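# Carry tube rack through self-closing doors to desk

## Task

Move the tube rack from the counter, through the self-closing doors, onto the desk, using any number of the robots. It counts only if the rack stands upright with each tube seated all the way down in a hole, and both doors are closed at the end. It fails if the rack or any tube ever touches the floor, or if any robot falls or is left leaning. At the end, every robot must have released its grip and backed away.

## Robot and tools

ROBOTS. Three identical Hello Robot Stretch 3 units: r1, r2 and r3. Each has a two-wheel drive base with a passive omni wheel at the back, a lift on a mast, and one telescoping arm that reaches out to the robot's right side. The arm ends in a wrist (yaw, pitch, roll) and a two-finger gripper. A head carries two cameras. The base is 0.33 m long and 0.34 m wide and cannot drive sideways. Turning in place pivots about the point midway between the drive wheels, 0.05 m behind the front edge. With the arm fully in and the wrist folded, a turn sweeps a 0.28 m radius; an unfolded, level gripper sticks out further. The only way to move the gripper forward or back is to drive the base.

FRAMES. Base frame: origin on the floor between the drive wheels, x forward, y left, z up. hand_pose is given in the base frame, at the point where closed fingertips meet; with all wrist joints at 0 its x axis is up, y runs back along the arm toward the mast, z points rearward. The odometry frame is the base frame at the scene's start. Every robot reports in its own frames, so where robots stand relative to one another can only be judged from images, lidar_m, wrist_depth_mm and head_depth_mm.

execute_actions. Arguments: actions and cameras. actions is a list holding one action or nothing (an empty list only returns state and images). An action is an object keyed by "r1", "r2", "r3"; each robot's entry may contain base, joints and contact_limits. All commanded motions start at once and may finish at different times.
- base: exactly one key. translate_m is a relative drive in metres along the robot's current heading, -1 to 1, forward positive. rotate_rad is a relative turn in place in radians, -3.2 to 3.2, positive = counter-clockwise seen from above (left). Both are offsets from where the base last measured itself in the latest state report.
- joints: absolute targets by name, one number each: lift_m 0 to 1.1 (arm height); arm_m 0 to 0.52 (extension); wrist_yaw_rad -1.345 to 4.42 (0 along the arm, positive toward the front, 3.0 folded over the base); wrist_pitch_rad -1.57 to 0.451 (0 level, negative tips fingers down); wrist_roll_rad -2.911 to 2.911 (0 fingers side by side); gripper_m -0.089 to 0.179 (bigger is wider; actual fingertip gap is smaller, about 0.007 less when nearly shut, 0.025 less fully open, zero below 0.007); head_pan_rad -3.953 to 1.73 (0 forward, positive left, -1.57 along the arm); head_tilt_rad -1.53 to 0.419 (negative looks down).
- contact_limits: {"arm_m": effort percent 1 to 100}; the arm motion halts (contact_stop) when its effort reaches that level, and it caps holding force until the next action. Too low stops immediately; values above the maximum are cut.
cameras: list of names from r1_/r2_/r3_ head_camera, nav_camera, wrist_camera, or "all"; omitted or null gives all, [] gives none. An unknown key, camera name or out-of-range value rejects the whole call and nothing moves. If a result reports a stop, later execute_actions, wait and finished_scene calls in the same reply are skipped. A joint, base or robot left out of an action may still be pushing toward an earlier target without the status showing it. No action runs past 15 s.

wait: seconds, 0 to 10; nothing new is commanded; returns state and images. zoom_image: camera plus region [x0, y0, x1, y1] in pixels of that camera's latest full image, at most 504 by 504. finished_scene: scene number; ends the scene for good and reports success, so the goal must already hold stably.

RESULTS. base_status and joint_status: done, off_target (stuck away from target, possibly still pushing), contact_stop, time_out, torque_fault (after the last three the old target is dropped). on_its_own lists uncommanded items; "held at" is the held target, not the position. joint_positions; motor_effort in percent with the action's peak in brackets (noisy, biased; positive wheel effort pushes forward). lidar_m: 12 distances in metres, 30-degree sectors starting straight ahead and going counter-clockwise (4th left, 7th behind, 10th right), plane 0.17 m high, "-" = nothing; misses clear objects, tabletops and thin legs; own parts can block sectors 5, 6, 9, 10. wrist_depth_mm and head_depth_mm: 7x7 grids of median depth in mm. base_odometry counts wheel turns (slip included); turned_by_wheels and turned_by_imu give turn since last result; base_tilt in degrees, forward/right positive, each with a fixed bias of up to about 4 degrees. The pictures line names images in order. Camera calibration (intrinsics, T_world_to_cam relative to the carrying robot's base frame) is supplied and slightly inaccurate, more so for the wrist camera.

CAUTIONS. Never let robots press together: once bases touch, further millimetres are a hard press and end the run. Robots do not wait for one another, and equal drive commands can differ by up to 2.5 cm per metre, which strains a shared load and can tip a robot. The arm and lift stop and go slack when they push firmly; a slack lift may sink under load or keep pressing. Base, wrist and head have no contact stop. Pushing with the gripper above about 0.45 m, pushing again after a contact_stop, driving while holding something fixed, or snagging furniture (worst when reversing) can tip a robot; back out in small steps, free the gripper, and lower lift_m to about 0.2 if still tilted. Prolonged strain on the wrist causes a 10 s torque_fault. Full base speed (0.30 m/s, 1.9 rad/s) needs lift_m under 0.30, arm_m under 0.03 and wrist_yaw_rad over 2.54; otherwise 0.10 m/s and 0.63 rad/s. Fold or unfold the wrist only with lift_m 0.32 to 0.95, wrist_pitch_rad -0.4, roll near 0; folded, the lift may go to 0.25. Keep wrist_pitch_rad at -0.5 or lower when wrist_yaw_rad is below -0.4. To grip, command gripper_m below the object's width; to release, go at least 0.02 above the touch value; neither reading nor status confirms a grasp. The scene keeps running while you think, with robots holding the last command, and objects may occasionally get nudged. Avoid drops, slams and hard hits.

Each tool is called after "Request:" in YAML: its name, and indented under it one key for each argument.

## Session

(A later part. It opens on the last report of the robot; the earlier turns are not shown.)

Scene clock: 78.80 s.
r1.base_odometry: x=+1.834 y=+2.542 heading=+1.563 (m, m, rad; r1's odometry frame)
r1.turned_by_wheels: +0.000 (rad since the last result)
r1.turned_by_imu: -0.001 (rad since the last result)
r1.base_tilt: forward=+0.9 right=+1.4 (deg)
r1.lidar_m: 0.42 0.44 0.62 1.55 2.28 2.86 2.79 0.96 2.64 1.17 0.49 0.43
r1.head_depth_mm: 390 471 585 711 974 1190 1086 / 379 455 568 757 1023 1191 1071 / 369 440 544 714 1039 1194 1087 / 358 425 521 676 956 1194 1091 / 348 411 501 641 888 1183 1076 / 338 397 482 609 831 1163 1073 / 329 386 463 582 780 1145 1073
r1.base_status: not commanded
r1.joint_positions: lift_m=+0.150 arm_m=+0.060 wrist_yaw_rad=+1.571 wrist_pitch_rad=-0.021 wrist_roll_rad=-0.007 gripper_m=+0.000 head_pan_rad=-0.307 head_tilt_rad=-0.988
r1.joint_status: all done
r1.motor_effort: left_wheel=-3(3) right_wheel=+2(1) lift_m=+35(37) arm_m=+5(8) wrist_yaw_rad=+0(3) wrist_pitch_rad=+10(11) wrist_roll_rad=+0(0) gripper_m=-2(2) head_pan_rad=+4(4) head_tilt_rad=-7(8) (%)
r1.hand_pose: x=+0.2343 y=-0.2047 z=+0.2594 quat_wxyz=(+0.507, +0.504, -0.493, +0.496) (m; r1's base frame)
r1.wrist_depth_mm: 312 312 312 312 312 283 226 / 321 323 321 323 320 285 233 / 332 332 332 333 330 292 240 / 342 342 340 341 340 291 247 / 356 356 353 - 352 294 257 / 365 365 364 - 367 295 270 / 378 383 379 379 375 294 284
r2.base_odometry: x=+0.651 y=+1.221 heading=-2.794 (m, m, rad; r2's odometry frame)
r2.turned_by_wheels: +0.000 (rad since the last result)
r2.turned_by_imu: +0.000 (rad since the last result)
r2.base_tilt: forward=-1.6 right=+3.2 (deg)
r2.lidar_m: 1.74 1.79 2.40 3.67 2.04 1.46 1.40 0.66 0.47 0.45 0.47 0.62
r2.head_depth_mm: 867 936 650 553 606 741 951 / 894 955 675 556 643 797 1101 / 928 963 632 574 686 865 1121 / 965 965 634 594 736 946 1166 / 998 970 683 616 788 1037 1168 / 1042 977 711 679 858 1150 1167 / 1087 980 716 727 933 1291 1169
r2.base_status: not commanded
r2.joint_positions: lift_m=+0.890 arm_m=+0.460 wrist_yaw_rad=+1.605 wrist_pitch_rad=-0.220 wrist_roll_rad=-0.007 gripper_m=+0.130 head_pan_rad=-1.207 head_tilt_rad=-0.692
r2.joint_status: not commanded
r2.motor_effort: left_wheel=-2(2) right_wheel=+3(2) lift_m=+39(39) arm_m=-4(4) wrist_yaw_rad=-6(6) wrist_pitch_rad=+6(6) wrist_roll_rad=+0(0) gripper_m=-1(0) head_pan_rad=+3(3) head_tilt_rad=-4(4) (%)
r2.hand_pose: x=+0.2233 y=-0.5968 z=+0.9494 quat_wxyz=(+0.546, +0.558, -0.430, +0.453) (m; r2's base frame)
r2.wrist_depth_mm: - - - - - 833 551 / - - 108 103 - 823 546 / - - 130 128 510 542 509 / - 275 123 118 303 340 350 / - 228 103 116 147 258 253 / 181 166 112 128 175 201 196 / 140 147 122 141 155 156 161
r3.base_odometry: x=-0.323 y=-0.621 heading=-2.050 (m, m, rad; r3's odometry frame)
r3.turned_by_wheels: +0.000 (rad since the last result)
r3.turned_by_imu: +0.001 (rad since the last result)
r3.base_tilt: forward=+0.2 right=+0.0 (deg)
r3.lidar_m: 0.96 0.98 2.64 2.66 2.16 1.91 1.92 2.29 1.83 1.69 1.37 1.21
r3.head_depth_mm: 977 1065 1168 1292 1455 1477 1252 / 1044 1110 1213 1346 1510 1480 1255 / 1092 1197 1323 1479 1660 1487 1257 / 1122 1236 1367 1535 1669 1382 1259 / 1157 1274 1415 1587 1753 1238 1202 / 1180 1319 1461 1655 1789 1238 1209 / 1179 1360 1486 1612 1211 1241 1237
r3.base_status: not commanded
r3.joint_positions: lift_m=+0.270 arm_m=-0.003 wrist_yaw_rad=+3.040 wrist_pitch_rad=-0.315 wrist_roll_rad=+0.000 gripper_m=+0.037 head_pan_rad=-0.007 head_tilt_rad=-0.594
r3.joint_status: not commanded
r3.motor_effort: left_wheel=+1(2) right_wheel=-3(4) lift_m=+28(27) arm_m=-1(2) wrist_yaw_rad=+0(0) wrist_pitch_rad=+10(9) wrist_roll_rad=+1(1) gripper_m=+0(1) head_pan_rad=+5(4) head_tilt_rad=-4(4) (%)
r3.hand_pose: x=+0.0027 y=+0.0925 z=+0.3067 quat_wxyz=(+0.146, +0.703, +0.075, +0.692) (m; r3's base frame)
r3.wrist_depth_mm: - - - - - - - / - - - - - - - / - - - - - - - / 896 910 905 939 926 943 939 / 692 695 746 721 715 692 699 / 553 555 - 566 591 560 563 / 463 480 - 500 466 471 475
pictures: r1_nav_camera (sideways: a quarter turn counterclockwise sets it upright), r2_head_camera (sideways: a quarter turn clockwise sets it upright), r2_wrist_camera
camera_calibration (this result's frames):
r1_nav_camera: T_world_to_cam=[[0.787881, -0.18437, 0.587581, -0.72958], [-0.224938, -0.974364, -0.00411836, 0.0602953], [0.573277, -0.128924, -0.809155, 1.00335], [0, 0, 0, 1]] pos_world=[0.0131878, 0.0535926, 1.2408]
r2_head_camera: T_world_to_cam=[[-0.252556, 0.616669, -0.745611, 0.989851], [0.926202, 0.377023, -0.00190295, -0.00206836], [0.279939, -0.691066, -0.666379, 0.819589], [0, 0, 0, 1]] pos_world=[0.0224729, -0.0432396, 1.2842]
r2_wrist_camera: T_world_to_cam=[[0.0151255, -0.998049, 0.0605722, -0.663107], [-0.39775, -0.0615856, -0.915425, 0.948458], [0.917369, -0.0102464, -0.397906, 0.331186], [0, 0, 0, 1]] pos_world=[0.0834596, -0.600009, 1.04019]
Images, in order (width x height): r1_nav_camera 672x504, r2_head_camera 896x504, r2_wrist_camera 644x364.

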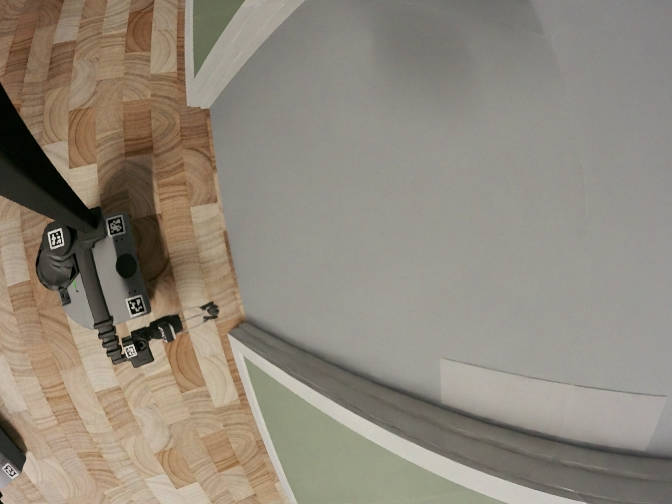

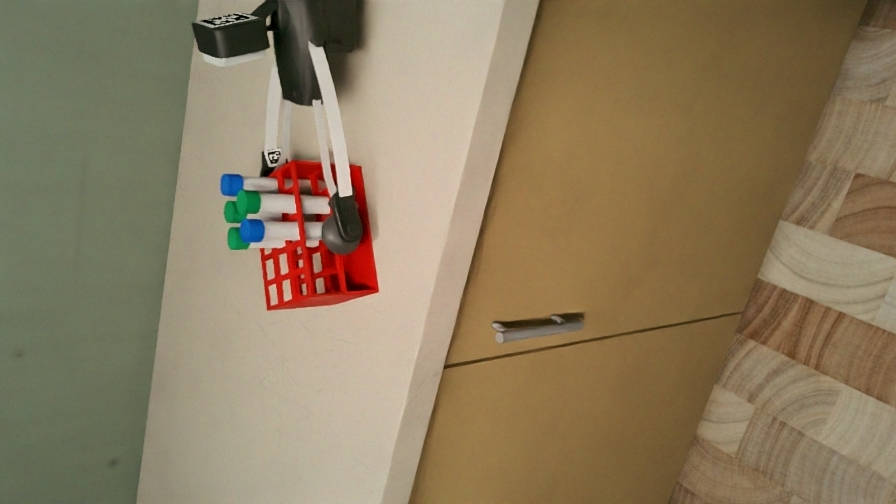

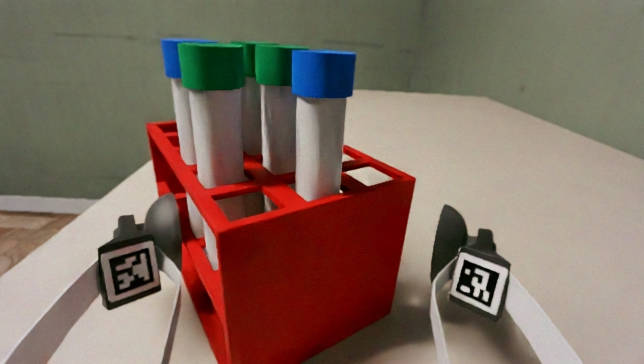

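Request:
execute_actions:
  actions:
    - {"r1":{"base":{"translate_m":0.4},"joints":{"arm_m":0.03}},"r2":{"base":{"translate_m":-0.12},"joints":{"gripper_m":0.178,"arm_m":0.44}}}
  cameras: ["r1_nav_camera"]

Request:
execute_actions:
  actions:
    - {"r2":{"joints":{"wrist_yaw_rad":1.95,"arm_m":0.515,"lift_m":0.9}}}
  cameras: ["r2_wrist_camera"]

Scene clock: 84.53 s.
r1.base_odometry: x=+1.838 y=+2.942 heading=+1.563 (m, m, rad; r1's odometry frame)
r1.turned_by_wheels: +0.000 (rad since the last result)
r1.turned_by_imu: -0.628 (rad since the last result)
r1.base_tilt: forward=+0.9 right=+1.3 (deg)
r1.lidar_m: 0.17 0.16 0.16 0.20 0.44 2.26 2.95 3.06 1.21 2.20 0.32 0.25
r1.head_depth_mm: - 298 347 425 1294 1184 1067 / 289 321 383 470 615 1167 1087 / - 296 352 485 692 1126 1108 / - - 300 362 510 821 1073 / - - - 302 374 529 908 / - - - - 304 384 550 / - - - - - 308 394
r1.base_status: translate_m off_target (by the wheels' count: +0.3999 of +0.4000)
r1.joint_positions: lift_m=+0.150 arm_m=+0.030 wrist_yaw_rad=+2.106 wrist_pitch_rad=-0.024 wrist_roll_rad=-0.007 gripper_m=+0.000 head_pan_rad=-0.307 head_tilt_rad=-0.989
r1.joint_status: all done
r1.on_its_own: wrist_yaw_rad is at rest, and its effort (-100) is outside its rest range (-12 to +12)
r1.motor_effort: left_wheel=+11(14) right_wheel=+18(25) lift_m=+35(35) arm_m=+0(4) wrist_yaw_rad=-100(100) wrist_pitch_rad=+11(11) wrist_roll_rad=+0(0) gripper_m=-19(21) head_pan_rad=+5(3) head_tilt_rad=-7(7) (%)
r1.hand_pose: x=+0.1985 y=-0.0447 z=+0.2586 quat_wxyz=(+0.359, +0.616, -0.341, +0.612) (m; r1's base frame)
r1.wrist_depth_mm: 152 154 159 163 168 173 179 / 156 159 164 169 174 179 184 / 160 163 168 174 180 184 189 / 165 168 174 179 185 192 195 / 170 174 179 185 193 198 201 / 175 179 - 190 199 207 208 / 181 185 193 200 206 215 210
r2.base_odometry: x=+0.763 y=+1.262 heading=-2.794 (m, m, rad; r2's odometry frame)
r2.turned_by_wheels: +0.000 (rad since the last result)
r2.turned_by_imu: -0.001 (rad since the last result)
r2.base_tilt: forward=-1.6 right=+3.3 (deg)
r2.lidar_m: 1.86 1.91 2.56 3.66 1.87 1.33 1.27 0.67 0.48 0.46 0.47 0.63
r2.head_depth_mm: 869 938 - 554 612 749 960 / 900 951 717 555 650 807 1101 / 927 959 705 574 692 874 1141 / 968 967 708 595 741 952 1166 / 1003 971 659 617 800 1050 1162 / 1045 974 663 687 865 1167 1167 / 1088 979 715 726 945 1291 1174
r2.base_status: done
r2.joint_positions: lift_m=+0.890 arm_m=+0.440 wrist_yaw_rad=+1.602 wrist_pitch_rad=-0.220 wrist_roll_rad=-0.007 gripper_m=+0.178 head_pan_rad=-1.207 head_tilt_rad=-0.692
r2.joint_status: all done
r2.motor_effort: left_wheel=-2(5) right_wheel=+3(4) lift_m=+39(38) arm_m=-4(4) wrist_yaw_rad=-3(7) wrist_pitch_rad=+6(6) wrist_roll_rad=+0(0) gripper_m=+1(91) head_pan_rad=+3(3) head_tilt_rad=-4(5) (%)
r2.hand_pose: x=+0.2233 y=-0.5776 z=+0.9494 quat_wxyz=(+0.547, +0.557, -0.431, +0.453) (m; r2's base frame)
r2.wrist_depth_mm: - - - - - 877 580 / - - - 225 - 849 574 / - - 375 229 463 549 515 / - - 298 239 304 338 351 / - 219 225 234 239 258 251 / - 175 179 184 189 191 198 / 145 147 149 153 155 157 160
r3.base_odometry: x=-0.323 y=-0.621 heading=-2.050 (m, m, rad; r3's odometry frame)
r3.turned_by_wheels: +0.000 (rad since the last result)
r3.turned_by_imu: +0.002 (rad since the last result)
r3.base_tilt: forward=+0.1 right=+0.0 (deg)
r3.lidar_m: 1.20 1.56 2.65 2.66 2.16 1.92 1.92 2.29 1.83 1.70 1.37 1.21
r3.head_depth_mm: 974 1064 1172 1293 1460 1484 1257 / 1067 1112 1208 1346 1505 1486 1255 / 1122 1228 1358 1518 1662 1488 1260 / 1144 1255 1389 1561 1486 1487 1255 / 1163 1291 1436 1574 1509 1421 1256 / 1164 1294 1450 1635 1555 1479 1258 / 1232 1361 1530 1707 1822 1493 1257
r3.base_status: not commanded
r3.joint_positions: lift_m=+0.270 arm_m=-0.003 wrist_yaw_rad=+3.040 wrist_pitch_rad=-0.315 wrist_roll_rad=+0.000 gripper_m=+0.037 head_pan_rad=-0.007 head_tilt_rad=-0.594
r3.joint_status: not commanded
r3.motor_effort: left_wheel=+2(2) right_wheel=-3(4) lift_m=+28(27) arm_m=-1(1) wrist_yaw_rad=+0(0) wrist_pitch_rad=+9(9) wrist_roll_rad=+1(1) gripper_m=+0(0) head_pan_rad=+4(3) head_tilt_rad=-4(4) (%)
r3.hand_pose: x=+0.0027 y=+0.0925 z=+0.3067 quat_wxyz=(+0.146, +0.703, +0.075, +0.692) (m; r3's base frame)
r3.wrist_depth_mm: - - - - - - - / - - - - - - - / - - - - - - - / 887 908 914 933 919 929 941 / 682 698 732 719 696 721 703 / 552 552 - 551 585 561 566 / 464 481 - 496 465 465 475
pictures: r1_nav_camera (sideways: a quarter turn counterclockwise sets it upright)
camera_calibration (this result's frames):
r1_nav_camera: T_world_to_cam=[[0.78836, -0.184101, 0.587022, -0.728855], [-0.224455, -0.974475, -0.00417385, 0.0603646], [0.572807, -0.12847, -0.80956, 1.00388], [0, 0, 0, 1]] pos_world=[0.0131208, 0.0536089, 1.24081]
Images, in order (width x height): r1_nav_camera 672x504.

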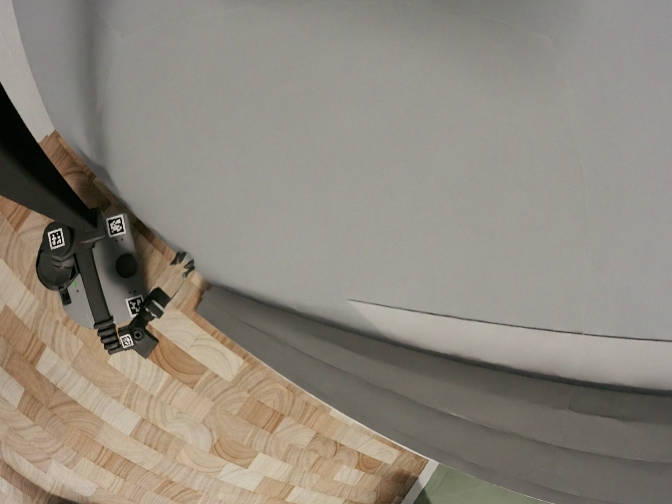

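Scene clock: 86.40 s.
r1.base_odometry: x=+1.838 y=+2.942 heading=+1.562 (m, m, rad; r1's odometry frame)
r1.turned_by_wheels: +0.000 (rad since the last result)
r1.turned_by_imu: -0.001 (rad since the last result)
r1.base_tilt: forward=+0.9 right=+1.5 (deg)
r1.lidar_m: 0.16 0.15 0.16 0.20 0.44 2.26 2.95 3.04 1.20 2.20 0.32 0.24
r1.head_depth_mm: - 298 346 425 1287 1188 1068 / 285 321 379 470 616 1171 1098 / - 295 345 482 690 1128 1106 / - - 296 354 500 824 1076 / - - - 300 367 520 893 / - - - - 303 378 542 / - - - - - 305 389
r1.base_status: not commanded
r1.joint_positions: lift_m=+0.150 arm_m=+0.031 wrist_yaw_rad=+2.185 wrist_pitch_rad=-0.023 wrist_roll_rad=-0.006 gripper_m=+0.000 head_pan_rad=-0.307 head_tilt_rad=-0.989
r1.joint_status: not commanded
r1.on_its_own: wrist_yaw_rad is held at +2.183, not at your +1.570, by its stall guard, which is not easing now; right_wheel is at rest, and its effort (+20) is outside its rest range (-18 to +18)
r1.motor_effort: left_wheel=+1(10) right_wheel=+20(20) lift_m=+35(35) arm_m=-9(9) wrist_yaw_rad=-2(100) wrist_pitch_rad=+11(11) wrist_roll_rad=+0(1) gripper_m=-6(19) head_pan_rad=+4(3) head_tilt_rad=-6(6) (%)
r1.hand_pose: x=+0.1875 y=-0.0283 z=+0.2588 quat_wxyz=(+0.334, +0.630, -0.317, +0.626) (m; r1's base frame)
r1.wrist_depth_mm: 156 156 159 160 162 164 165 / 161 162 164 165 167 169 171 / 165 167 168 171 173 175 177 / 170 172 174 176 179 181 181 / 177 178 179 182 183 187 189 / 181 184 185 190 190 193 196 / 188 190 194 196 198 199 203
r2.base_odometry: x=+0.763 y=+1.262 heading=-2.794 (m, m, rad; r2's odometry frame)
r2.turned_by_wheels: +0.000 (rad since the last result)
r2.turned_by_imu: +0.000 (rad since the last result)
r2.base_tilt: forward=-1.6 right=+3.3 (deg)
r2.lidar_m: 1.85 1.92 2.57 3.65 1.86 1.33 1.28 0.67 0.48 0.46 0.47 0.63
r2.head_depth_mm: 867 929 652 554 611 749 963 / 900 953 717 555 650 807 1106 / 930 962 707 573 693 874 1140 / 966 964 682 594 742 952 1165 / 1005 968 658 617 800 1050 1168 / 1049 974 663 686 865 1166 1169 / 1091 976 715 726 943 1288 1174
r2.base_status: not commanded
r2.joint_positions: lift_m=+0.900 arm_m=+0.515 wrist_yaw_rad=+1.947 wrist_pitch_rad=-0.220 wrist_roll_rad=-0.007 gripper_m=+0.178 head_pan_rad=-1.207 head_tilt_rad=-0.692
r2.joint_status: all done
r2.motor_effort: left_wheel=-2(3) right_wheel=+3(2) lift_m=+48(50) arm_m=+3(4) wrist_yaw_rad=+2(5) wrist_pitch_rad=+6(6) wrist_roll_rad=+0(0) gripper_m=+0(1) head_pan_rad=+3(3) head_tilt_rad=-5(4) (%)
r2.hand_pose: x=+0.2063 y=-0.5697 z=+0.9591 quat_wxyz=(+0.461, +0.623, -0.329, +0.540) (m; r2's base frame)
r2.wrist_depth_mm: - - - - - - - / - - - - 250 - 997 / - - - 349 239 579 627 / - - 351 313 244 361 381 / - 249 242 251 254 275 271 / - 188 194 197 202 205 213 / 156 158 160 163 168 169 171
r3.base_odometry: x=-0.323 y=-0.621 heading=-2.050 (m, m, rad; r3's odometry frame)
r3.turned_by_wheels: +0.000 (rad since the last result)
r3.turned_by_imu: +0.001 (rad since the last result)
r3.base_tilt: forward=+0.1 right=+0.0 (deg)
r3.lidar_m: 1.21 1.56 2.65 2.66 2.15 1.92 1.92 2.29 1.83 1.69 1.37 1.21
r3.head_depth_mm: 975 1059 1169 1295 1448 1475 1251 / 1062 1105 1210 1351 1516 1482 1249 / 1117 1228 1350 1508 1675 1479 1255 / 1144 1257 1393 1560 1500 1489 1256 / 1168 1281 1431 1559 1504 1421 1249 / 1164 1292 1454 1623 1556 1481 1258 / 1226 1356 1520 1730 1820 1486 1258
r3.base_status: not commanded
r3.joint_positions: lift_m=+0.270 arm_m=-0.003 wrist_yaw_rad=+3.040 wrist_pitch_rad=-0.315 wrist_roll_rad=+0.000 gripper_m=+0.037 head_pan_rad=-0.007 head_tilt_rad=-0.594
r3.joint_status: not commanded
r3.motor_effort: left_wheel=+2(2) right_wheel=-4(3) lift_m=+27(27) arm_m=-2(1) wrist_yaw_rad=+0(0) wrist_pitch_rad=+9(9) wrist_roll_rad=+1(0) gripper_m=+0(0) head_pan_rad=+4(4) head_tilt_rad=-4(4) (%)
r3.hand_pose: x=+0.0027 y=+0.0925 z=+0.3067 quat_wxyz=(+0.146, +0.703, +0.075, +0.692) (m; r3's base frame)
r3.wrist_depth_mm: - - - - - - - / - - - - - - - / - - - - - - - / 909 917 907 919 931 947 933 / 680 681 722 741 697 700 707 / 560 556 - 554 581 570 571 / 467 479 - 499 469 472 471
pictures: r2_wrist_camera
camera_calibration (this result's frames):
r2_wrist_camera: T_world_to_cam=[[0.348941, -0.935185, 0.0605721, -0.669445], [-0.354066, -0.191403, -0.915425, 0.86929], [0.867685, 0.297982, -0.397906, 0.536758], [0, 0, 0, 1]] pos_world=[0.0756455, -0.619615, 1.0499]
Images, in order (width x height): r2_wrist_camera 644x364.

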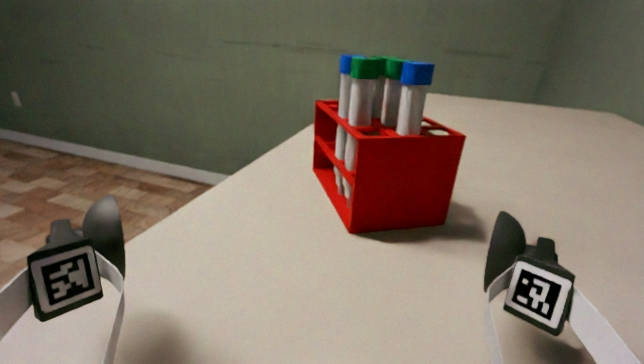

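Request:
execute_actions:
  actions:
    - {"r1":{"base":{"translate_m":-0.4}},"r2":{"base":{"translate_m":0.14}}}
  cameras: ["r2_wrist_camera","r2_head_camera"]

Request:
execute_actions:
  actions:
    - {"r1":{"base":{"rotate_rad":2.2},"joints":{"head_pan_rad":-1.57,"arm_m":0,"wrist_yaw_rad":0}}}
  cameras: []

Request:
execute_actions:
  actions:
    - {"r1":{"base":{"translate_m":-0.3}}}
  cameras: ["r1_nav_camera","r1_wrist_camera"]

Scene clock: 92.87 s.
r1.base_odometry: x=+1.834 y=+2.542 heading=+1.562 (m, m, rad; r1's odometry frame)
r1.turned_by_wheels: +0.000 (rad since the last result)
r1.turned_by_imu: +0.001 (rad since the last result)
r1.base_tilt: forward=+1.0 right=+1.3 (deg)
r1.lidar_m: 0.49 0.47 0.48 0.53 1.21 2.03 2.67 2.75 1.02 2.82 1.99 0.66
r1.head_depth_mm: 845 1130 1666 1530 1341 1185 1068 / 696 880 1189 1498 1341 1192 1090 / 581 712 906 1259 1353 1192 1100 / 587 698 854 1111 1327 1197 1073 / 554 645 767 942 1218 1200 1076 / 498 569 660 791 975 1165 1077 / 452 508 582 678 814 1010 1076
r1.base_status: done
r1.joint_positions: lift_m=+0.150 arm_m=+0.030 wrist_yaw_rad=+2.182 wrist_pitch_rad=-0.021 wrist_roll_rad=-0.006 gripper_m=+0.000 head_pan_rad=-0.307 head_tilt_rad=-0.989
r1.joint_status: not commanded
r1.on_its_own: wrist_yaw_rad is held at +2.183, not at your +1.570, by its stall guard, which is not easing now
r1.motor_effort: left_wheel=+0(5) right_wheel=-1(18) lift_m=+35(35) arm_m=-5(9) wrist_yaw_rad=+2(21) wrist_pitch_rad=+10(11) wrist_roll_rad=+0(0) gripper_m=-2(7) head_pan_rad=+4(3) head_tilt_rad=-6(6) (%)
r1.hand_pose: x=+0.1881 y=-0.0287 z=+0.2594 quat_wxyz=(+0.334, +0.629, -0.319, +0.626) (m; r1's base frame)
r1.wrist_depth_mm: 438 440 442 436 445 445 444 / 455 447 453 458 455 457 458 / 463 462 465 466 473 470 465 / 484 483 485 484 483 488 482 / 499 496 495 - 500 508 483 / 510 517 509 - 508 522 484 / 489 479 483 479 474 476 457
r2.base_odometry: x=+0.632 y=+1.214 heading=-2.794 (m, m, rad; r2's odometry frame)
r2.turned_by_wheels: +0.000 (rad since the last result)
r2.turned_by_imu: +0.000 (rad since the last result)
r2.base_tilt: forward=-1.6 right=+3.2 (deg)
r2.lidar_m: 1.72 1.77 2.37 3.65 2.07 1.48 1.41 0.66 0.47 0.45 0.46 0.62
r2.head_depth_mm: 864 925 651 553 604 741 949 / 893 955 717 555 642 797 1099 / 927 961 611 574 685 864 1125 / 962 965 636 594 733 942 1160 / 997 972 710 616 789 1035 1167 / 1039 975 711 679 857 1152 1169 / 1088 979 714 728 932 1284 1174
r2.base_status: done
r2.joint_positions: lift_m=+0.900 arm_m=+0.515 wrist_yaw_rad=+1.947 wrist_pitch_rad=-0.220 wrist_roll_rad=-0.007 gripper_m=+0.178 head_pan_rad=-1.207 head_tilt_rad=-0.692
r2.joint_status: not commanded
r2.motor_effort: left_wheel=-2(3) right_wheel=+1(8) lift_m=+48(48) arm_m=+3(3) wrist_yaw_rad=+2(2) wrist_pitch_rad=+6(6) wrist_roll_rad=+0(0) gripper_m=+1(0) head_pan_rad=+3(3) head_tilt_rad=-5(4) (%)
r2.hand_pose: x=+0.2063 y=-0.5697 z=+0.9591 quat_wxyz=(+0.461, +0.623, -0.329, +0.540) (m; r2's base frame)
r2.wrist_depth_mm: - - - - - - - / - - - 137 - - 973 / - - - 118 492 575 633 / - - 285 130 324 365 376 / - 239 221 112 116 279 270 / - 189 179 109 121 207 212 / 156 159 151 120 134 169 172
r3.base_odometry: x=-0.323 y=-0.621 heading=-2.050 (m, m, rad; r3's odometry frame)
r3.turned_by_wheels: +0.000 (rad since the last result)
r3.turned_by_imu: +0.002 (rad since the last result)
r3.base_tilt: forward=+0.1 right=+0.0 (deg)
r3.lidar_m: 1.20 1.02 2.65 2.65 2.15 1.91 1.92 2.29 1.83 1.69 1.37 1.21
r3.head_depth_mm: 979 1064 1164 1295 1465 1486 1255 / 1044 1111 1209 1347 1514 1485 1256 / 1092 1203 1326 1481 1658 1482 1259 / 1127 1233 1370 1534 1701 1483 1254 / 1157 1272 1419 1602 1741 1491 1259 / 1181 1312 1466 1655 1795 1286 1263 / 1221 1356 1521 1708 1804 1245 1233
r3.base_status: not commanded
r3.joint_positions: lift_m=+0.270 arm_m=-0.003 wrist_yaw_rad=+3.040 wrist_pitch_rad=-0.315 wrist_roll_rad=+0.000 gripper_m=+0.037 head_pan_rad=-0.007 head_tilt_rad=-0.594
r3.joint_status: not commanded
r3.motor_effort: left_wheel=+2(2) right_wheel=-3(4) lift_m=+27(27) arm_m=-1(2) wrist_yaw_rad=+0(0) wrist_pitch_rad=+9(10) wrist_roll_rad=+0(0) gripper_m=+0(0) head_pan_rad=+5(4) head_tilt_rad=-4(4) (%)
r3.hand_pose: x=+0.0027 y=+0.0925 z=+0.3067 quat_wxyz=(+0.146, +0.703, +0.075, +0.692) (m; r3's base frame)
r3.wrist_depth_mm: - - - - - - - / - - - - - - - / - - - - - - - / 923 938 909 913 911 922 830 / 684 677 738 724 698 696 698 / 548 553 - 553 582 560 561 / 465 485 - 498 469 469 472
pictures: r2_head_camera (sideways: a quarter turn clockwise sets it upright), r2_wrist_camera
camera_calibration (this result's frames):
r2_head_camera: T_world_to_cam=[[-0.252556, 0.616669, -0.745611, 0.989851], [0.926202, 0.377023, -0.00190295, -0.00206835], [0.279939, -0.691067, -0.666379, 0.819589], [0, 0, 0, 1]] pos_world=[0.0224729, -0.0432396, 1.2842]
r2_wrist_camera: T_world_to_cam=[[0.348941, -0.935185, 0.0605721, -0.669445], [-0.354066, -0.191403, -0.915425, 0.86929], [0.867685, 0.297982, -0.397906, 0.536758], [0, 0, 0, 1]] pos_world=[0.0756456, -0.619615, 1.0499]
Images, in order (width x height): r2_head_camera 896x504, r2_wrist_camera 644x364.

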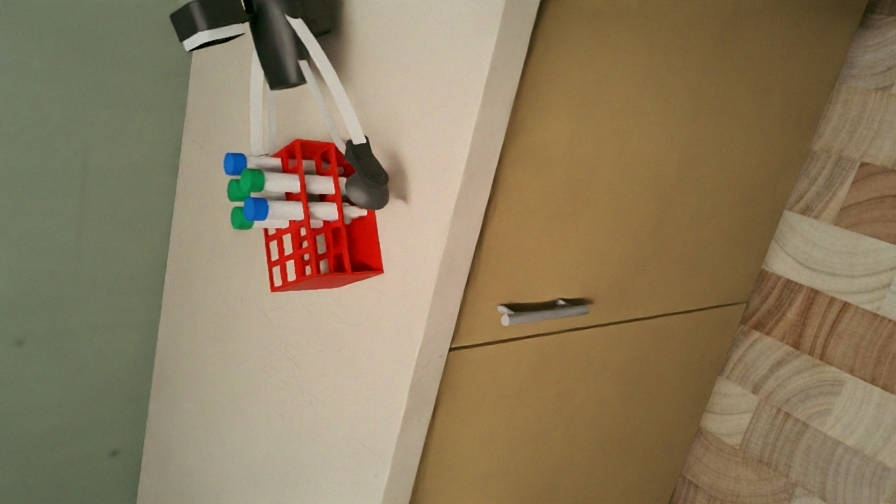

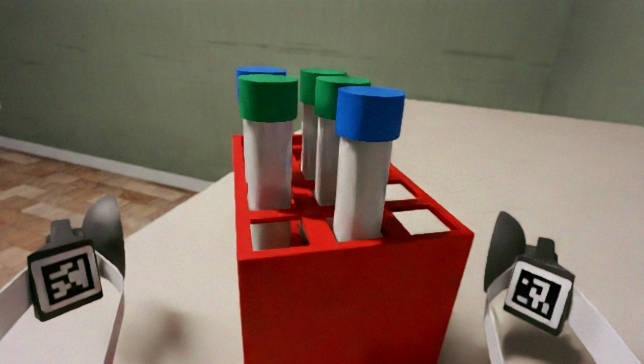

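Scene clock: 97.30 s.
r1.base_odometry: x=+1.834 y=+2.542 heading=-2.521 (m, m, rad; r1's odometry frame)
r1.turned_by_wheels: +2.200 (rad since the last result)
r1.turned_by_imu: +2.197 (rad since the last result)
r1.base_tilt: forward=+0.9 right=+1.3 (deg)
r1.lidar_m: 1.71 2.08 2.83 2.75 1.02 2.82 1.34 0.64 0.48 0.47 0.49 0.55
r1.head_depth_mm: 383 455 557 719 1012 1185 1063 / 386 458 563 726 1023 1187 1099 / 388 460 566 734 1041 1193 - / 390 464 571 741 1053 1215 1087 / 393 468 576 751 1072 1197 1074 / 394 471 581 758 1088 1201 1075 / 397 474 586 767 974 1179 1077
r1.base_status: done
r1.joint_positions: lift_m=+0.150 arm_m=+0.002 wrist_yaw_rad=+0.001 wrist_pitch_rad=-0.021 wrist_roll_rad=-0.006 gripper_m=+0.000 head_pan_rad=-1.563 head_tilt_rad=-0.989
r1.joint_status: all done
joint sent to its limit — the command would take r1.arm_m past its lower limit, so that joint was sent only as far as its limit.
r1.motor_effort: left_wheel=-3(7) right_wheel=+2(4) lift_m=+35(35) arm_m=-5(3) wrist_yaw_rad=-1(3) wrist_pitch_rad=+10(10) wrist_roll_rad=+0(0) gripper_m=-2(3) head_pan_rad=-3(45) head_tilt_rad=-7(6) (%)
r1.hand_pose: x=-0.0211 y=-0.4029 z=+0.2594 quat_wxyz=(+0.709, +0.008, -0.705, -0.007) (m; r1's base frame)
r1.wrist_depth_mm: 205 206 207 205 206 206 206 / 212 212 212 212 212 212 211 / 220 219 220 219 219 218 219 / 227 227 225 225 225 226 225 / 233 234 233 - 233 233 233 / 241 241 240 - 242 241 241 / 250 250 249 248 249 250 249
r2.base_odometry: x=+0.632 y=+1.214 heading=-2.794 (m, m, rad; r2's odometry frame)
r2.turned_by_wheels: +0.000 (rad since the last result)
r2.turned_by_imu: +0.000 (rad since the last result)
r2.base_tilt: forward=-1.6 right=+3.3 (deg)
r2.lidar_m: 1.72 1.76 2.37 3.67 2.07 1.48 1.41 0.66 0.47 0.45 0.46 0.62
r2.head_depth_mm: 863 924 651 553 604 740 949 / 895 953 715 554 641 797 1101 / 927 961 607 574 685 862 1121 / 963 963 636 594 733 944 1164 / 999 972 710 615 789 1033 1166 / 1043 975 714 680 858 1152 1170 / 1086 978 715 727 930 1288 1172
r2.base_status: not commanded
r2.joint_positions: lift_m=+0.900 arm_m=+0.515 wrist_yaw_rad=+1.947 wrist_pitch_rad=-0.220 wrist_roll_rad=-0.007 gripper_m=+0.178 head_pan_rad=-1.207 head_tilt_rad=-0.692
r2.joint_status: not commanded
r2.motor_effort: left_wheel=-3(3) right_wheel=+2(3) lift_m=+48(48) arm_m=+3(3) wrist_yaw_rad=+2(3) wrist_pitch_rad=+7(6) wrist_roll_rad=+0(0) gripper_m=+0(1) head_pan_rad=+3(2) head_tilt_rad=-4(4) (%)
r2.hand_pose: x=+0.2063 y=-0.5697 z=+0.9591 quat_wxyz=(+0.461, +0.623, -0.329, +0.540) (m; r2's base frame)
r2.wrist_depth_mm: - - - - - - - / - - - 137 - - 966 / - - - 118 493 586 627 / - - 282 129 321 364 379 / - 237 219 112 116 278 269 / - 188 179 109 121 205 215 / 156 158 152 120 134 168 173
r3.base_odometry: x=-0.323 y=-0.621 heading=-2.050 (m, m, rad; r3's odometry frame)
r3.turned_by_wheels: +0.000 (rad since the last result)
r3.turned_by_imu: +0.001 (rad since the last result)
r3.base_tilt: forward=+0.1 right=+0.0 (deg)
r3.lidar_m: 1.21 0.89 2.65 2.66 2.15 1.92 1.92 2.29 1.83 1.69 1.37 1.21
r3.head_depth_mm: 974 1059 1169 1296 1462 1482 1247 / 1044 1112 1208 1346 1523 1481 1248 / 1095 1203 1330 1479 1651 1485 1260 / 1124 1237 1365 1537 1713 1484 1259 / 1154 1277 1414 1600 1748 1375 1256 / 1187 1307 1468 1661 1373 1239 1258 / 1221 1349 1512 1707 1661 1244 1254
r3.base_status: not commanded
r3.joint_positions: lift_m=+0.270 arm_m=-0.003 wrist_yaw_rad=+3.040 wrist_pitch_rad=-0.315 wrist_roll_rad=+0.000 gripper_m=+0.037 head_pan_rad=-0.007 head_tilt_rad=-0.594
r3.joint_status: not commanded
r3.motor_effort: left_wheel=+2(1) right_wheel=-4(4) lift_m=+28(27) arm_m=-1(1) wrist_yaw_rad=+0(0) wrist_pitch_rad=+9(10) wrist_roll_rad=+0(1) gripper_m=+0(0) head_pan_rad=+5(4) head_tilt_rad=-4(4) (%)
r3.hand_pose: x=+0.0027 y=+0.0925 z=+0.3067 quat_wxyz=(+0.146, +0.703, +0.075, +0.692) (m; r3's base frame)
r3.wrist_depth_mm: - - - - - - - / - - - - - - - / - - - - - - - / 915 917 932 925 911 924 935 / 681 689 718 739 704 693 707 / 552 551 - 558 578 563 560 / 462 480 - 497 467 472 465
pictures: none
No camera images: the call's "cameras" was empty. Leave "cameras" out to get every camera's image.

Scene clock: 101.43 s.
r1.base_odometry: x=+2.078 y=+2.716 heading=-2.521 (m, m, rad; r1's odometry frame)
r1.turned_by_wheels: +0.000 (rad since the last result)
r1.turned_by_imu: +0.001 (rad since the last result)
r1.base_tilt: forward=+0.9 right=+1.4 (deg)
r1.lidar_m: 1.68 2.40 2.83 0.96 2.89 2.52 1.30 0.52 0.44 0.46 0.48 0.67
r1.head_depth_mm: 374 442 545 678 832 1152 1065 / 376 447 549 707 976 1177 1100 / 379 450 554 716 1014 1195 - / 381 453 558 724 1022 1221 1086 / 384 457 563 731 1050 1196 1072 / 386 460 568 741 1065 1198 1073 / 388 463 573 749 1082 1204 1073
r1.base_status: done
r1.joint_positions: lift_m=+0.150 arm_m=+0.002 wrist_yaw_rad=+0.001 wrist_pitch_rad=-0.021 wrist_roll_rad=-0.006 gripper_m=+0.000 head_pan_rad=-1.563 head_tilt_rad=-0.989
r1.joint_status: not commanded
r1.motor_effort: left_wheel=-3(8) right_wheel=+2(2) lift_m=+35(35) arm_m=-4(5) wrist_yaw_rad=-1(0) wrist_pitch_rad=+10(10) wrist_roll_rad=+0(0) gripper_m=-3(2) head_pan_rad=-4(3) head_tilt_rad=-6(6) (%)
r1.hand_pose: x=-0.0212 y=-0.4029 z=+0.2594 quat_wxyz=(+0.709, +0.008, -0.705, -0.007) (m; r1's base frame)
r1.wrist_depth_mm: 197 197 196 196 196 196 196 / 203 204 203 204 203 203 203 / 210 209 209 209 208 209 209 / 215 217 216 215 217 216 215 / 223 223 224 - 222 225 224 / 231 231 229 - 230 230 230 / 239 238 239 239 240 237 238
r2.base_odometry: x=+0.632 y=+1.214 heading=-2.794 (m, m, rad; r2's odometry frame)
r2.turned_by_wheels: +0.000 (rad since the last result)
r2.turned_by_imu: +0.000 (rad since the last result)
r2.base_tilt: forward=-1.6 right=+3.3 (deg)
r2.lidar_m: 1.72 1.76 2.37 3.67 2.06 1.48 1.41 0.66 0.47 0.45 0.47 0.62
r2.head_depth_mm: 865 922 650 553 604 740 950 / 894 953 716 554 642 797 1100 / 931 960 608 574 685 863 1124 / 961 964 636 595 734 942 1165 / 1000 972 710 615 789 1039 1168 / 1043 974 713 679 854 1151 1165 / 1084 979 717 726 930 1286 1170
r2.base_status: not commanded
r2.joint_positions: lift_m=+0.900 arm_m=+0.515 wrist_yaw_rad=+1.947 wrist_pitch_rad=-0.220 wrist_roll_rad=-0.007 gripper_m=+0.178 head_pan_rad=-1.207 head_tilt_rad=-0.692
r2.joint_status: not commanded
r2.motor_effort: left_wheel=-2(3) right_wheel=+2(2) lift_m=+48(48) arm_m=+4(3) wrist_yaw_rad=+2(3) wrist_pitch_rad=+6(6) wrist_roll_rad=+0(0) gripper_m=+1(0) head_pan_rad=+3(2) head_tilt_rad=-4(5) (%)
r2.hand_pose: x=+0.2063 y=-0.5697 z=+0.9591 quat_wxyz=(+0.461, +0.623, -0.329, +0.540) (m; r2's base frame)
r2.wrist_depth_mm: - - - - - - - / - - - 138 - - 995 / - - - 118 486 592 622 / - - 283 129 321 367 381 / - 239 220 111 116 277 273 / - 188 179 109 121 204 213 / 156 158 151 121 134 170 172
r3.base_odometry: x=-0.323 y=-0.621 heading=-2.050 (m, m, rad; r3's odometry frame)
r3.turned_by_wheels: +0.000 (rad since the last result)
r3.turned_by_imu: +0.001 (rad since the last result)
r3.base_tilt: forward=+0.1 right=+0.0 (deg)
r3.lidar_m: 0.74 1.55 2.65 2.66 2.16 1.92 1.92 2.30 1.83 1.69 1.37 1.20
r3.head_depth_mm: 975 1063 1171 1293 1465 1489 1253 / 1044 1111 1212 1345 1511 1479 1254 / 1095 1194 1326 1487 1658 1325 1227 / 1126 1236 1364 1541 1623 1070 1199 / 618 681 758 1488 1655 1218 1219 / 721 1309 1465 1656 1790 1488 1260 / 1223 1358 1511 1708 1819 1490 1258
r3.base_status: not commanded
r3.joint_positions: lift_m=+0.270 arm_m=-0.003 wrist_yaw_rad=+3.040 wrist_pitch_rad=-0.315 wrist_roll_rad=+0.000 gripper_m=+0.037 head_pan_rad=-0.007 head_tilt_rad=-0.594
r3.joint_status: not commanded
r3.motor_effort: left_wheel=+2(2) right_wheel=-4(3) lift_m=+27(27) arm_m=-1(2) wrist_yaw_rad=+0(0) wrist_pitch_rad=+9(9) wrist_roll_rad=+0(0) gripper_m=+0(0) head_pan_rad=+4(4) head_tilt_rad=-4(4) (%)
r3.hand_pose: x=+0.0027 y=+0.0925 z=+0.3067 quat_wxyz=(+0.146, +0.703, +0.075, +0.692) (m; r3's base frame)
r3.wrist_depth_mm: - - - - - - - / - - - - - - - / - - - - - - - / 898 908 910 909 948 940 930 / 673 686 737 739 713 692 705 / 561 558 - 561 578 567 569 / 463 478 - 500 469 473 474
pictures: r1_nav_camera (sideways: a quarter turn counterclockwise sets it upright), r1_wrist_camera
camera_calibration (this result's frames):
r1_nav_camera: T_world_to_cam=[[0.0686171, -0.806732, 0.58692, -0.724332], [-0.996132, -0.0877706, -0.004184, 0.065085], [0.0548897, -0.584363, -0.809634, 1.00713], [0, 0, 0, 1]] pos_world=[0.0592535, 0.00990256, 1.24081]
r1_wrist_camera: T_world_to_cam=[[-0.999384, 0.0268901, -0.0225532, -0.00704497], [0.0274952, 0.20051, -0.979306, 0.367287], [-0.0218115, -0.979323, -0.201126, -0.178395], [0, 0, 0, 1]] pos_world=[-0.0210303, -0.248161, 0.323647]
Images, in order (width x height): r1_nav_camera 672x504, r1_wrist_camera 644x364.

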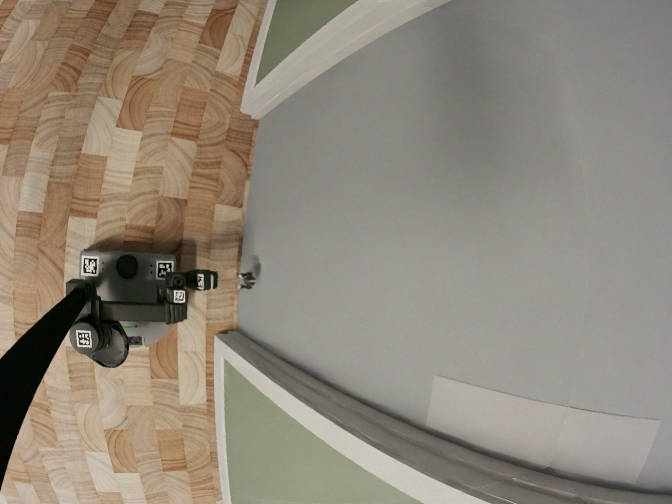

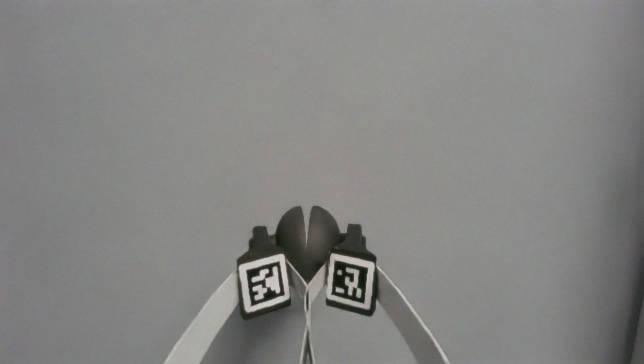

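Request:
execute_actions:
  actions:
    - {"r1":{"base":{"translate_m":-0.07}},"r2":{"base":{"translate_m":0.025},"joints":{"lift_m":0.905}}}
  cameras: []

Request:
execute_actions:
  actions:
    - {"r1":{"joints":{"arm_m":0.5},"contact_limits":{"arm_m":80}},"r2":{"joints":{"gripper_m":0.055}}}
  cameras: ["r1_nav_camera","r2_wrist_camera","r2_head_camera"]

Scene clock: 104.37 s.
r1.base_odometry: x=+2.135 y=+2.757 heading=-2.521 (m, m, rad; r1's odometry frame)
r1.turned_by_wheels: +0.000 (rad since the last result)
r1.turned_by_imu: +0.000 (rad since the last result)
r1.base_tilt: forward=+1.0 right=+1.4 (deg)
r1.lidar_m: 1.67 2.47 2.83 0.87 0.86 2.45 1.29 0.51 0.40 0.45 0.48 0.67
r1.head_depth_mm: 371 440 511 587 785 1150 1066 / 373 443 545 702 870 1158 1102 / 377 448 550 712 1010 1197 - / 379 452 555 720 1022 1214 1090 / 381 454 559 727 1041 1197 1074 / 384 457 564 737 1058 1199 1076 / 385 460 569 745 1079 1203 1081
r1.base_status: done
r1.joint_positions: lift_m=+0.150 arm_m=+0.002 wrist_yaw_rad=+0.001 wrist_pitch_rad=-0.021 wrist_roll_rad=-0.006 gripper_m=+0.000 head_pan_rad=-1.563 head_tilt_rad=-0.989
r1.joint_status: not commanded
r1.motor_effort: left_wheel=-3(8) right_wheel=+2(2) lift_m=+35(35) arm_m=-4(5) wrist_yaw_rad=-1(1) wrist_pitch_rad=+10(10) wrist_roll_rad=+0(0) gripper_m=-2(2) head_pan_rad=-4(3) head_tilt_rad=-6(7) (%)
r1.hand_pose: x=-0.0212 y=-0.4029 z=+0.2594 quat_wxyz=(+0.709, +0.008, -0.705, -0.007) (m; r1's base frame)
r1.wrist_depth_mm: 193 195 194 195 195 194 180 / 200 200 200 201 200 200 181 / 207 207 207 207 205 207 182 / 213 213 213 213 214 212 182 / 221 220 219 - 220 219 184 / 228 229 227 - 229 228 190 / 236 236 237 236 236 235 195
r2.base_odometry: x=+0.608 y=+1.206 heading=-2.794 (m, m, rad; r2's odometry frame)
r2.turned_by_wheels: +0.000 (rad since the last result)
r2.turned_by_imu: +0.000 (rad since the last result)
r2.base_tilt: forward=-1.6 right=+3.2 (deg)
r2.lidar_m: 1.69 1.74 2.33 3.66 2.11 1.51 1.44 0.66 0.47 0.45 0.46 0.62
r2.head_depth_mm: 865 921 651 553 603 738 949 / 894 954 630 555 641 796 1104 / 926 962 595 573 684 861 1124 / 961 967 634 594 734 941 1165 / 998 973 710 616 787 1032 1168 / 1042 974 713 677 853 1149 1172 / 1087 977 714 726 930 1290 1171
r2.base_status: done
r2.joint_positions: lift_m=+0.905 arm_m=+0.515 wrist_yaw_rad=+1.947 wrist_pitch_rad=-0.220 wrist_roll_rad=-0.007 gripper_m=+0.178 head_pan_rad=-1.207 head_tilt_rad=-0.692
r2.joint_status: all done
r2.motor_effort: left_wheel=-3(4) right_wheel=+3(9) lift_m=+48(50) arm_m=+3(4) wrist_yaw_rad=+3(2) wrist_pitch_rad=+6(6) wrist_roll_rad=+0(0) gripper_m=+1(1) head_pan_rad=+2(3) head_tilt_rad=-4(4) (%)
r2.hand_pose: x=+0.2063 y=-0.5697 z=+0.9641 quat_wxyz=(+0.461, +0.623, -0.329, +0.540) (m; r2's base frame)
r2.wrist_depth_mm: - - - - - - - / - - - - - - 977 / - - 90 86 574 600 651 / - - 100 80 356 374 395 / - 259 108 87 255 289 279 / - 195 111 92 101 205 222 / 161 164 83 90 100 175 178
r3.base_odometry: x=-0.323 y=-0.621 heading=-2.050 (m, m, rad; r3's odometry frame)
r3.turned_by_wheels: +0.000 (rad since the last result)
r3.turned_by_imu: +0.001 (rad since the last result)
r3.base_tilt: forward=+0.1 right=+0.0 (deg)
r3.lidar_m: 0.72 1.56 2.65 2.65 2.16 1.92 1.92 2.29 1.83 1.69 1.36 1.21
r3.head_depth_mm: 973 1062 1166 1293 1461 1479 1258 / 1042 1109 1209 1344 1513 1449 1252 / 1094 1201 1330 1478 1611 1075 1194 / 602 666 744 1471 1296 1056 1190 / 695 1269 1412 1597 1744 1484 1231 / 1189 1309 1474 1656 1790 1492 1264 / 1223 1351 1506 1705 1828 1490 1263
r3.base_status: not commanded
r3.joint_positions: lift_m=+0.270 arm_m=-0.003 wrist_yaw_rad=+3.040 wrist_pitch_rad=-0.315 wrist_roll_rad=+0.000 gripper_m=+0.037 head_pan_rad=-0.007 head_tilt_rad=-0.594
r3.joint_status: not commanded
r3.motor_effort: left_wheel=+2(2) right_wheel=-4(4) lift_m=+27(28) arm_m=-2(2) wrist_yaw_rad=+0(0) wrist_pitch_rad=+9(9) wrist_roll_rad=+0(0) gripper_m=+0(0) head_pan_rad=+4(4) head_tilt_rad=-4(4) (%)
r3.hand_pose: x=+0.0027 y=+0.0925 z=+0.3067 quat_wxyz=(+0.146, +0.703, +0.075, +0.692) (m; r3's base frame)
r3.wrist_depth_mm: - - - - - - - / - - - - - - - / - - - - - - - / 909 899 921 934 917 961 957 / 691 690 734 730 695 693 697 / 547 558 - 561 578 562 568 / 461 474 - 496 470 472 474
pictures: none
No camera images: the call's "cameras" was empty. Leave "cameras" out to get every camera's image.

Scene clock: 109.20 s.
r1.base_odometry: x=+2.135 y=+2.757 heading=-2.520 (m, m, rad; r1's odometry frame)
r1.turned_by_wheels: +0.001 (rad since the last result)
r1.turned_by_imu: -0.006 (rad since the last result)
r1.base_tilt: forward=+1.0 right=+1.2 (deg)
r1.lidar_m: 1.63 2.47 2.83 0.88 0.85 2.45 1.32 0.51 0.40 0.84 0.79 0.81
r1.head_depth_mm: 2336 2130 549 592 791 1152 1067 / 2398 2159 1781 1528 877 1151 1100 / 2390 2104 1799 1570 1344 1195 - / 820 969 1186 1456 1345 1195 1106 / 765 896 1079 1361 1344 1200 1075 / 718 835 993 1225 1345 1203 1076 / 679 781 917 1104 1308 1205 1079
r1.base_status: not commanded
r1.joint_positions: lift_m=+0.150 arm_m=+0.498 wrist_yaw_rad=+0.262 wrist_pitch_rad=-0.022 wrist_roll_rad=-0.006 gripper_m=+0.000 head_pan_rad=-1.563 head_tilt_rad=-0.989
r1.joint_status: all done
r1.on_its_own: wrist_yaw_rad is held at +0.099, not at your +0.000, by its stall guard, which is still easing; arm_m is at rest, and its effort (+29) is outside its rest range (-14 to +14)
r1.motor_effort: left_wheel=+13(14) right_wheel=-17(18) lift_m=+35(35) arm_m=+29(43) wrist_yaw_rad=-100(100) wrist_pitch_rad=+10(12) wrist_roll_rad=+0(1) gripper_m=-20(20) head_pan_rad=-3(3) head_tilt_rad=-7(6) (%)
r1.contact_limits: arm_m 64 (drawing in: default 29, maximum 47; extending or still: default 39, maximum 64)
r1.hand_pose: x=+0.0447 y=-0.8899 z=+0.2592 quat_wxyz=(+0.704, +0.100, -0.698, +0.085) (m; r1's base frame)
r1.wrist_depth_mm: 140 148 161 175 194 214 - / 143 152 165 181 199 - - / 147 156 170 186 206 - - / 151 160 175 192 213 - - / 153 165 175 194 221 769 821 / 158 168 - 199 233 567 604 / 162 171 191 213 238 451 472
r2.base_odometry: x=+0.608 y=+1.206 heading=-2.794 (m, m, rad; r2's odometry frame)
r2.turned_by_wheels: +0.000 (rad since the last result)
r2.turned_by_imu: +0.000 (rad since the last result)
r2.base_tilt: forward=-1.6 right=+3.3 (deg)
r2.lidar_m: 1.69 1.74 2.34 3.65 2.11 1.51 1.44 0.66 0.47 0.45 0.47 0.62
r2.head_depth_mm: 865 922 651 553 603 737 948 / 893 954 653 555 640 795 1101 / 928 959 571 574 683 861 1124 / 962 966 628 594 732 940 1165 / 1001 970 711 616 789 1034 1167 / 1042 973 713 678 854 1150 1167 / 1082 979 714 725 931 1288 1168
r2.base_status: not commanded
r2.joint_positions: lift_m=+0.905 arm_m=+0.515 wrist_yaw_rad=+1.948 wrist_pitch_rad=-0.211 wrist_roll_rad=-0.005 gripper_m=+0.071 head_pan_rad=-1.207 head_tilt_rad=-0.692
r2.joint_status: gripper_m off_target (ended at +0.071, target +0.055)
r2.on_its_own: gripper_m is held at +0.073, not at your +0.055, by its stall guard, which is still easing
r2.motor_effort: left_wheel=-3(3) right_wheel=+3(3) lift_m=+48(48) arm_m=+3(3) wrist_yaw_rad=+1(2) wrist_pitch_rad=+4(6) wrist_roll_rad=+0(0) gripper_m=-1(100) head_pan_rad=+3(3) head_tilt_rad=-5(4) (%)
r2.hand_pose: x=+0.2069 y=-0.5692 z=+0.9664 quat_wxyz=(+0.458, +0.622, -0.332, +0.542) (m; r2's base frame)
r2.wrist_depth_mm: - - - - - - - / - - - - - - 939 / - - 101 85 597 653 677 / - - 109 90 373 387 403 / - - 111 99 256 283 287 / - 143 106 100 112 231 224 / 164 165 90 105 126 177 183
r3.base_odometry: x=-0.323 y=-0.621 heading=-2.050 (m, m, rad; r3's odometry frame)
r3.turned_by_wheels: +0.000 (rad since the last result)
r3.turned_by_imu: +0.001 (rad since the last result)
r3.base_tilt: forward=+0.2 right=+0.0 (deg)
r3.lidar_m: 0.72 1.59 2.65 2.65 2.15 1.91 1.92 2.28 1.83 1.69 1.36 1.21
r3.head_depth_mm: 973 1065 1170 1296 1454 1476 1260 / 2940 1114 1207 1351 1513 1442 1255 / 1514 1663 1861 1983 1659 1069 1189 / 603 664 742 1920 1701 1055 1189 / 697 1544 1716 1899 1817 1484 1232 / 1374 1506 1651 1840 1826 1495 1259 / 1327 1454 1588 1754 1820 1489 1259
r3.base_status: not commanded
r3.joint_positions: lift_m=+0.270 arm_m=-0.003 wrist_yaw_rad=+3.040 wrist_pitch_rad=-0.315 wrist_roll_rad=+0.000 gripper_m=+0.037 head_pan_rad=-0.007 head_tilt_rad=-0.594
r3.joint_status: not commanded
r3.motor_effort: left_wheel=+2(2) right_wheel=-4(4) lift_m=+28(27) arm_m=-1(2) wrist_yaw_rad=+0(0) wrist_pitch_rad=+9(9) wrist_roll_rad=+1(1) gripper_m=+0(0) head_pan_rad=+4(4) head_tilt_rad=-4(4) (%)
r3.hand_pose: x=+0.0027 y=+0.0925 z=+0.3067 quat_wxyz=(+0.146, +0.703, +0.075, +0.692) (m; r3's base frame)
r3.wrist_depth_mm: - - - - - - - / - - - - - - - / - - - - - - - / 900 888 903 921 926 930 926 / 694 687 731 735 701 698 701 / 559 553 - 557 584 568 569 / 460 485 - 495 464 467 473
pictures: r1_nav_camera (sideways: a quarter turn counterclockwise sets it upright), r2_head_camera (sideways: a quarter turn clockwise sets it upright), r2_wrist_camera
camera_calibration (this result's frames):
r1_nav_camera: T_world_to_cam=[[0.0684746, -0.807025, 0.586534, -0.723828], [-0.996148, -0.08759, -0.00422228, 0.0651349], [0.054782, -0.583986, -0.809913, 1.0075], [0, 0, 0, 1]] pos_world=[0.0592551, 0.00992221, 1.24081]
r2_head_camera: T_world_to_cam=[[-0.252556, 0.616669, -0.745611, 0.989851], [0.926202, 0.377023, -0.00190295, -0.00206836], [0.279939, -0.691066, -0.666379, 0.819589], [0, 0, 0, 1]] pos_world=[0.0224729, -0.0432396, 1.2842]
r2_wrist_camera: T_world_to_cam=[[0.349203, -0.935169, 0.0593061, -0.66845], [-0.346573, -0.187698, -0.919052, 0.88026], [0.8706, 0.300381, -0.389649, 0.531783], [0, 0, 0, 1]] pos_world=[0.0755293, -0.619628, 1.05586]
Images, in order (width x height): r1_nav_camera 672x504, r2_head_camera 896x504, r2_wrist_camera 644x364.

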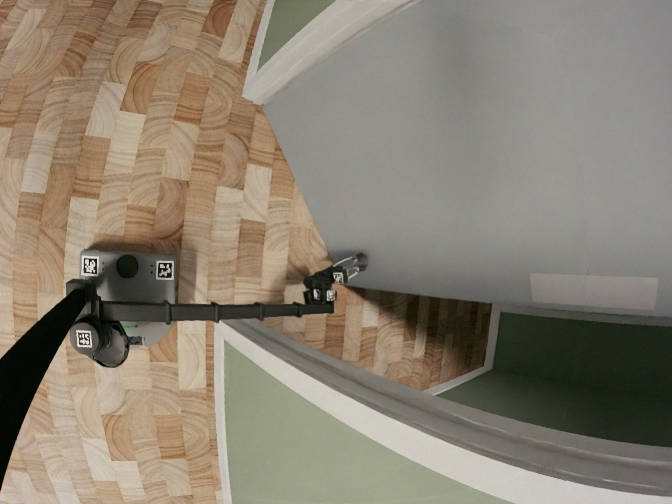

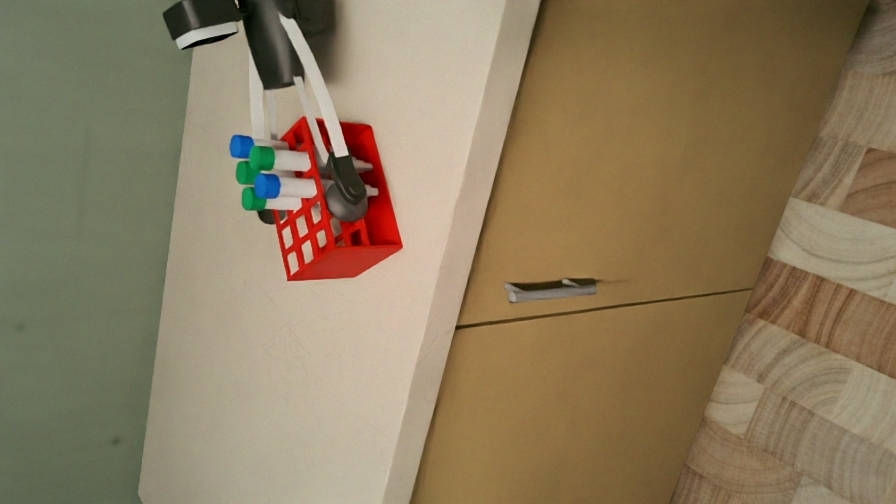

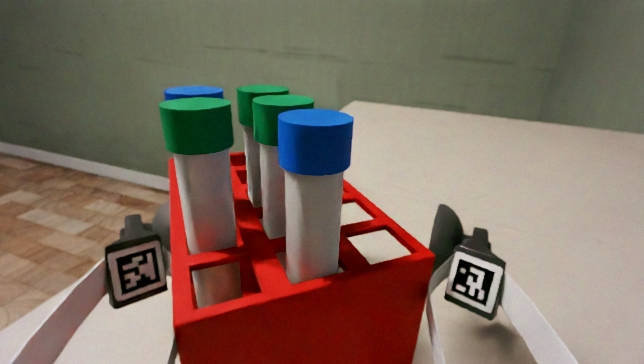

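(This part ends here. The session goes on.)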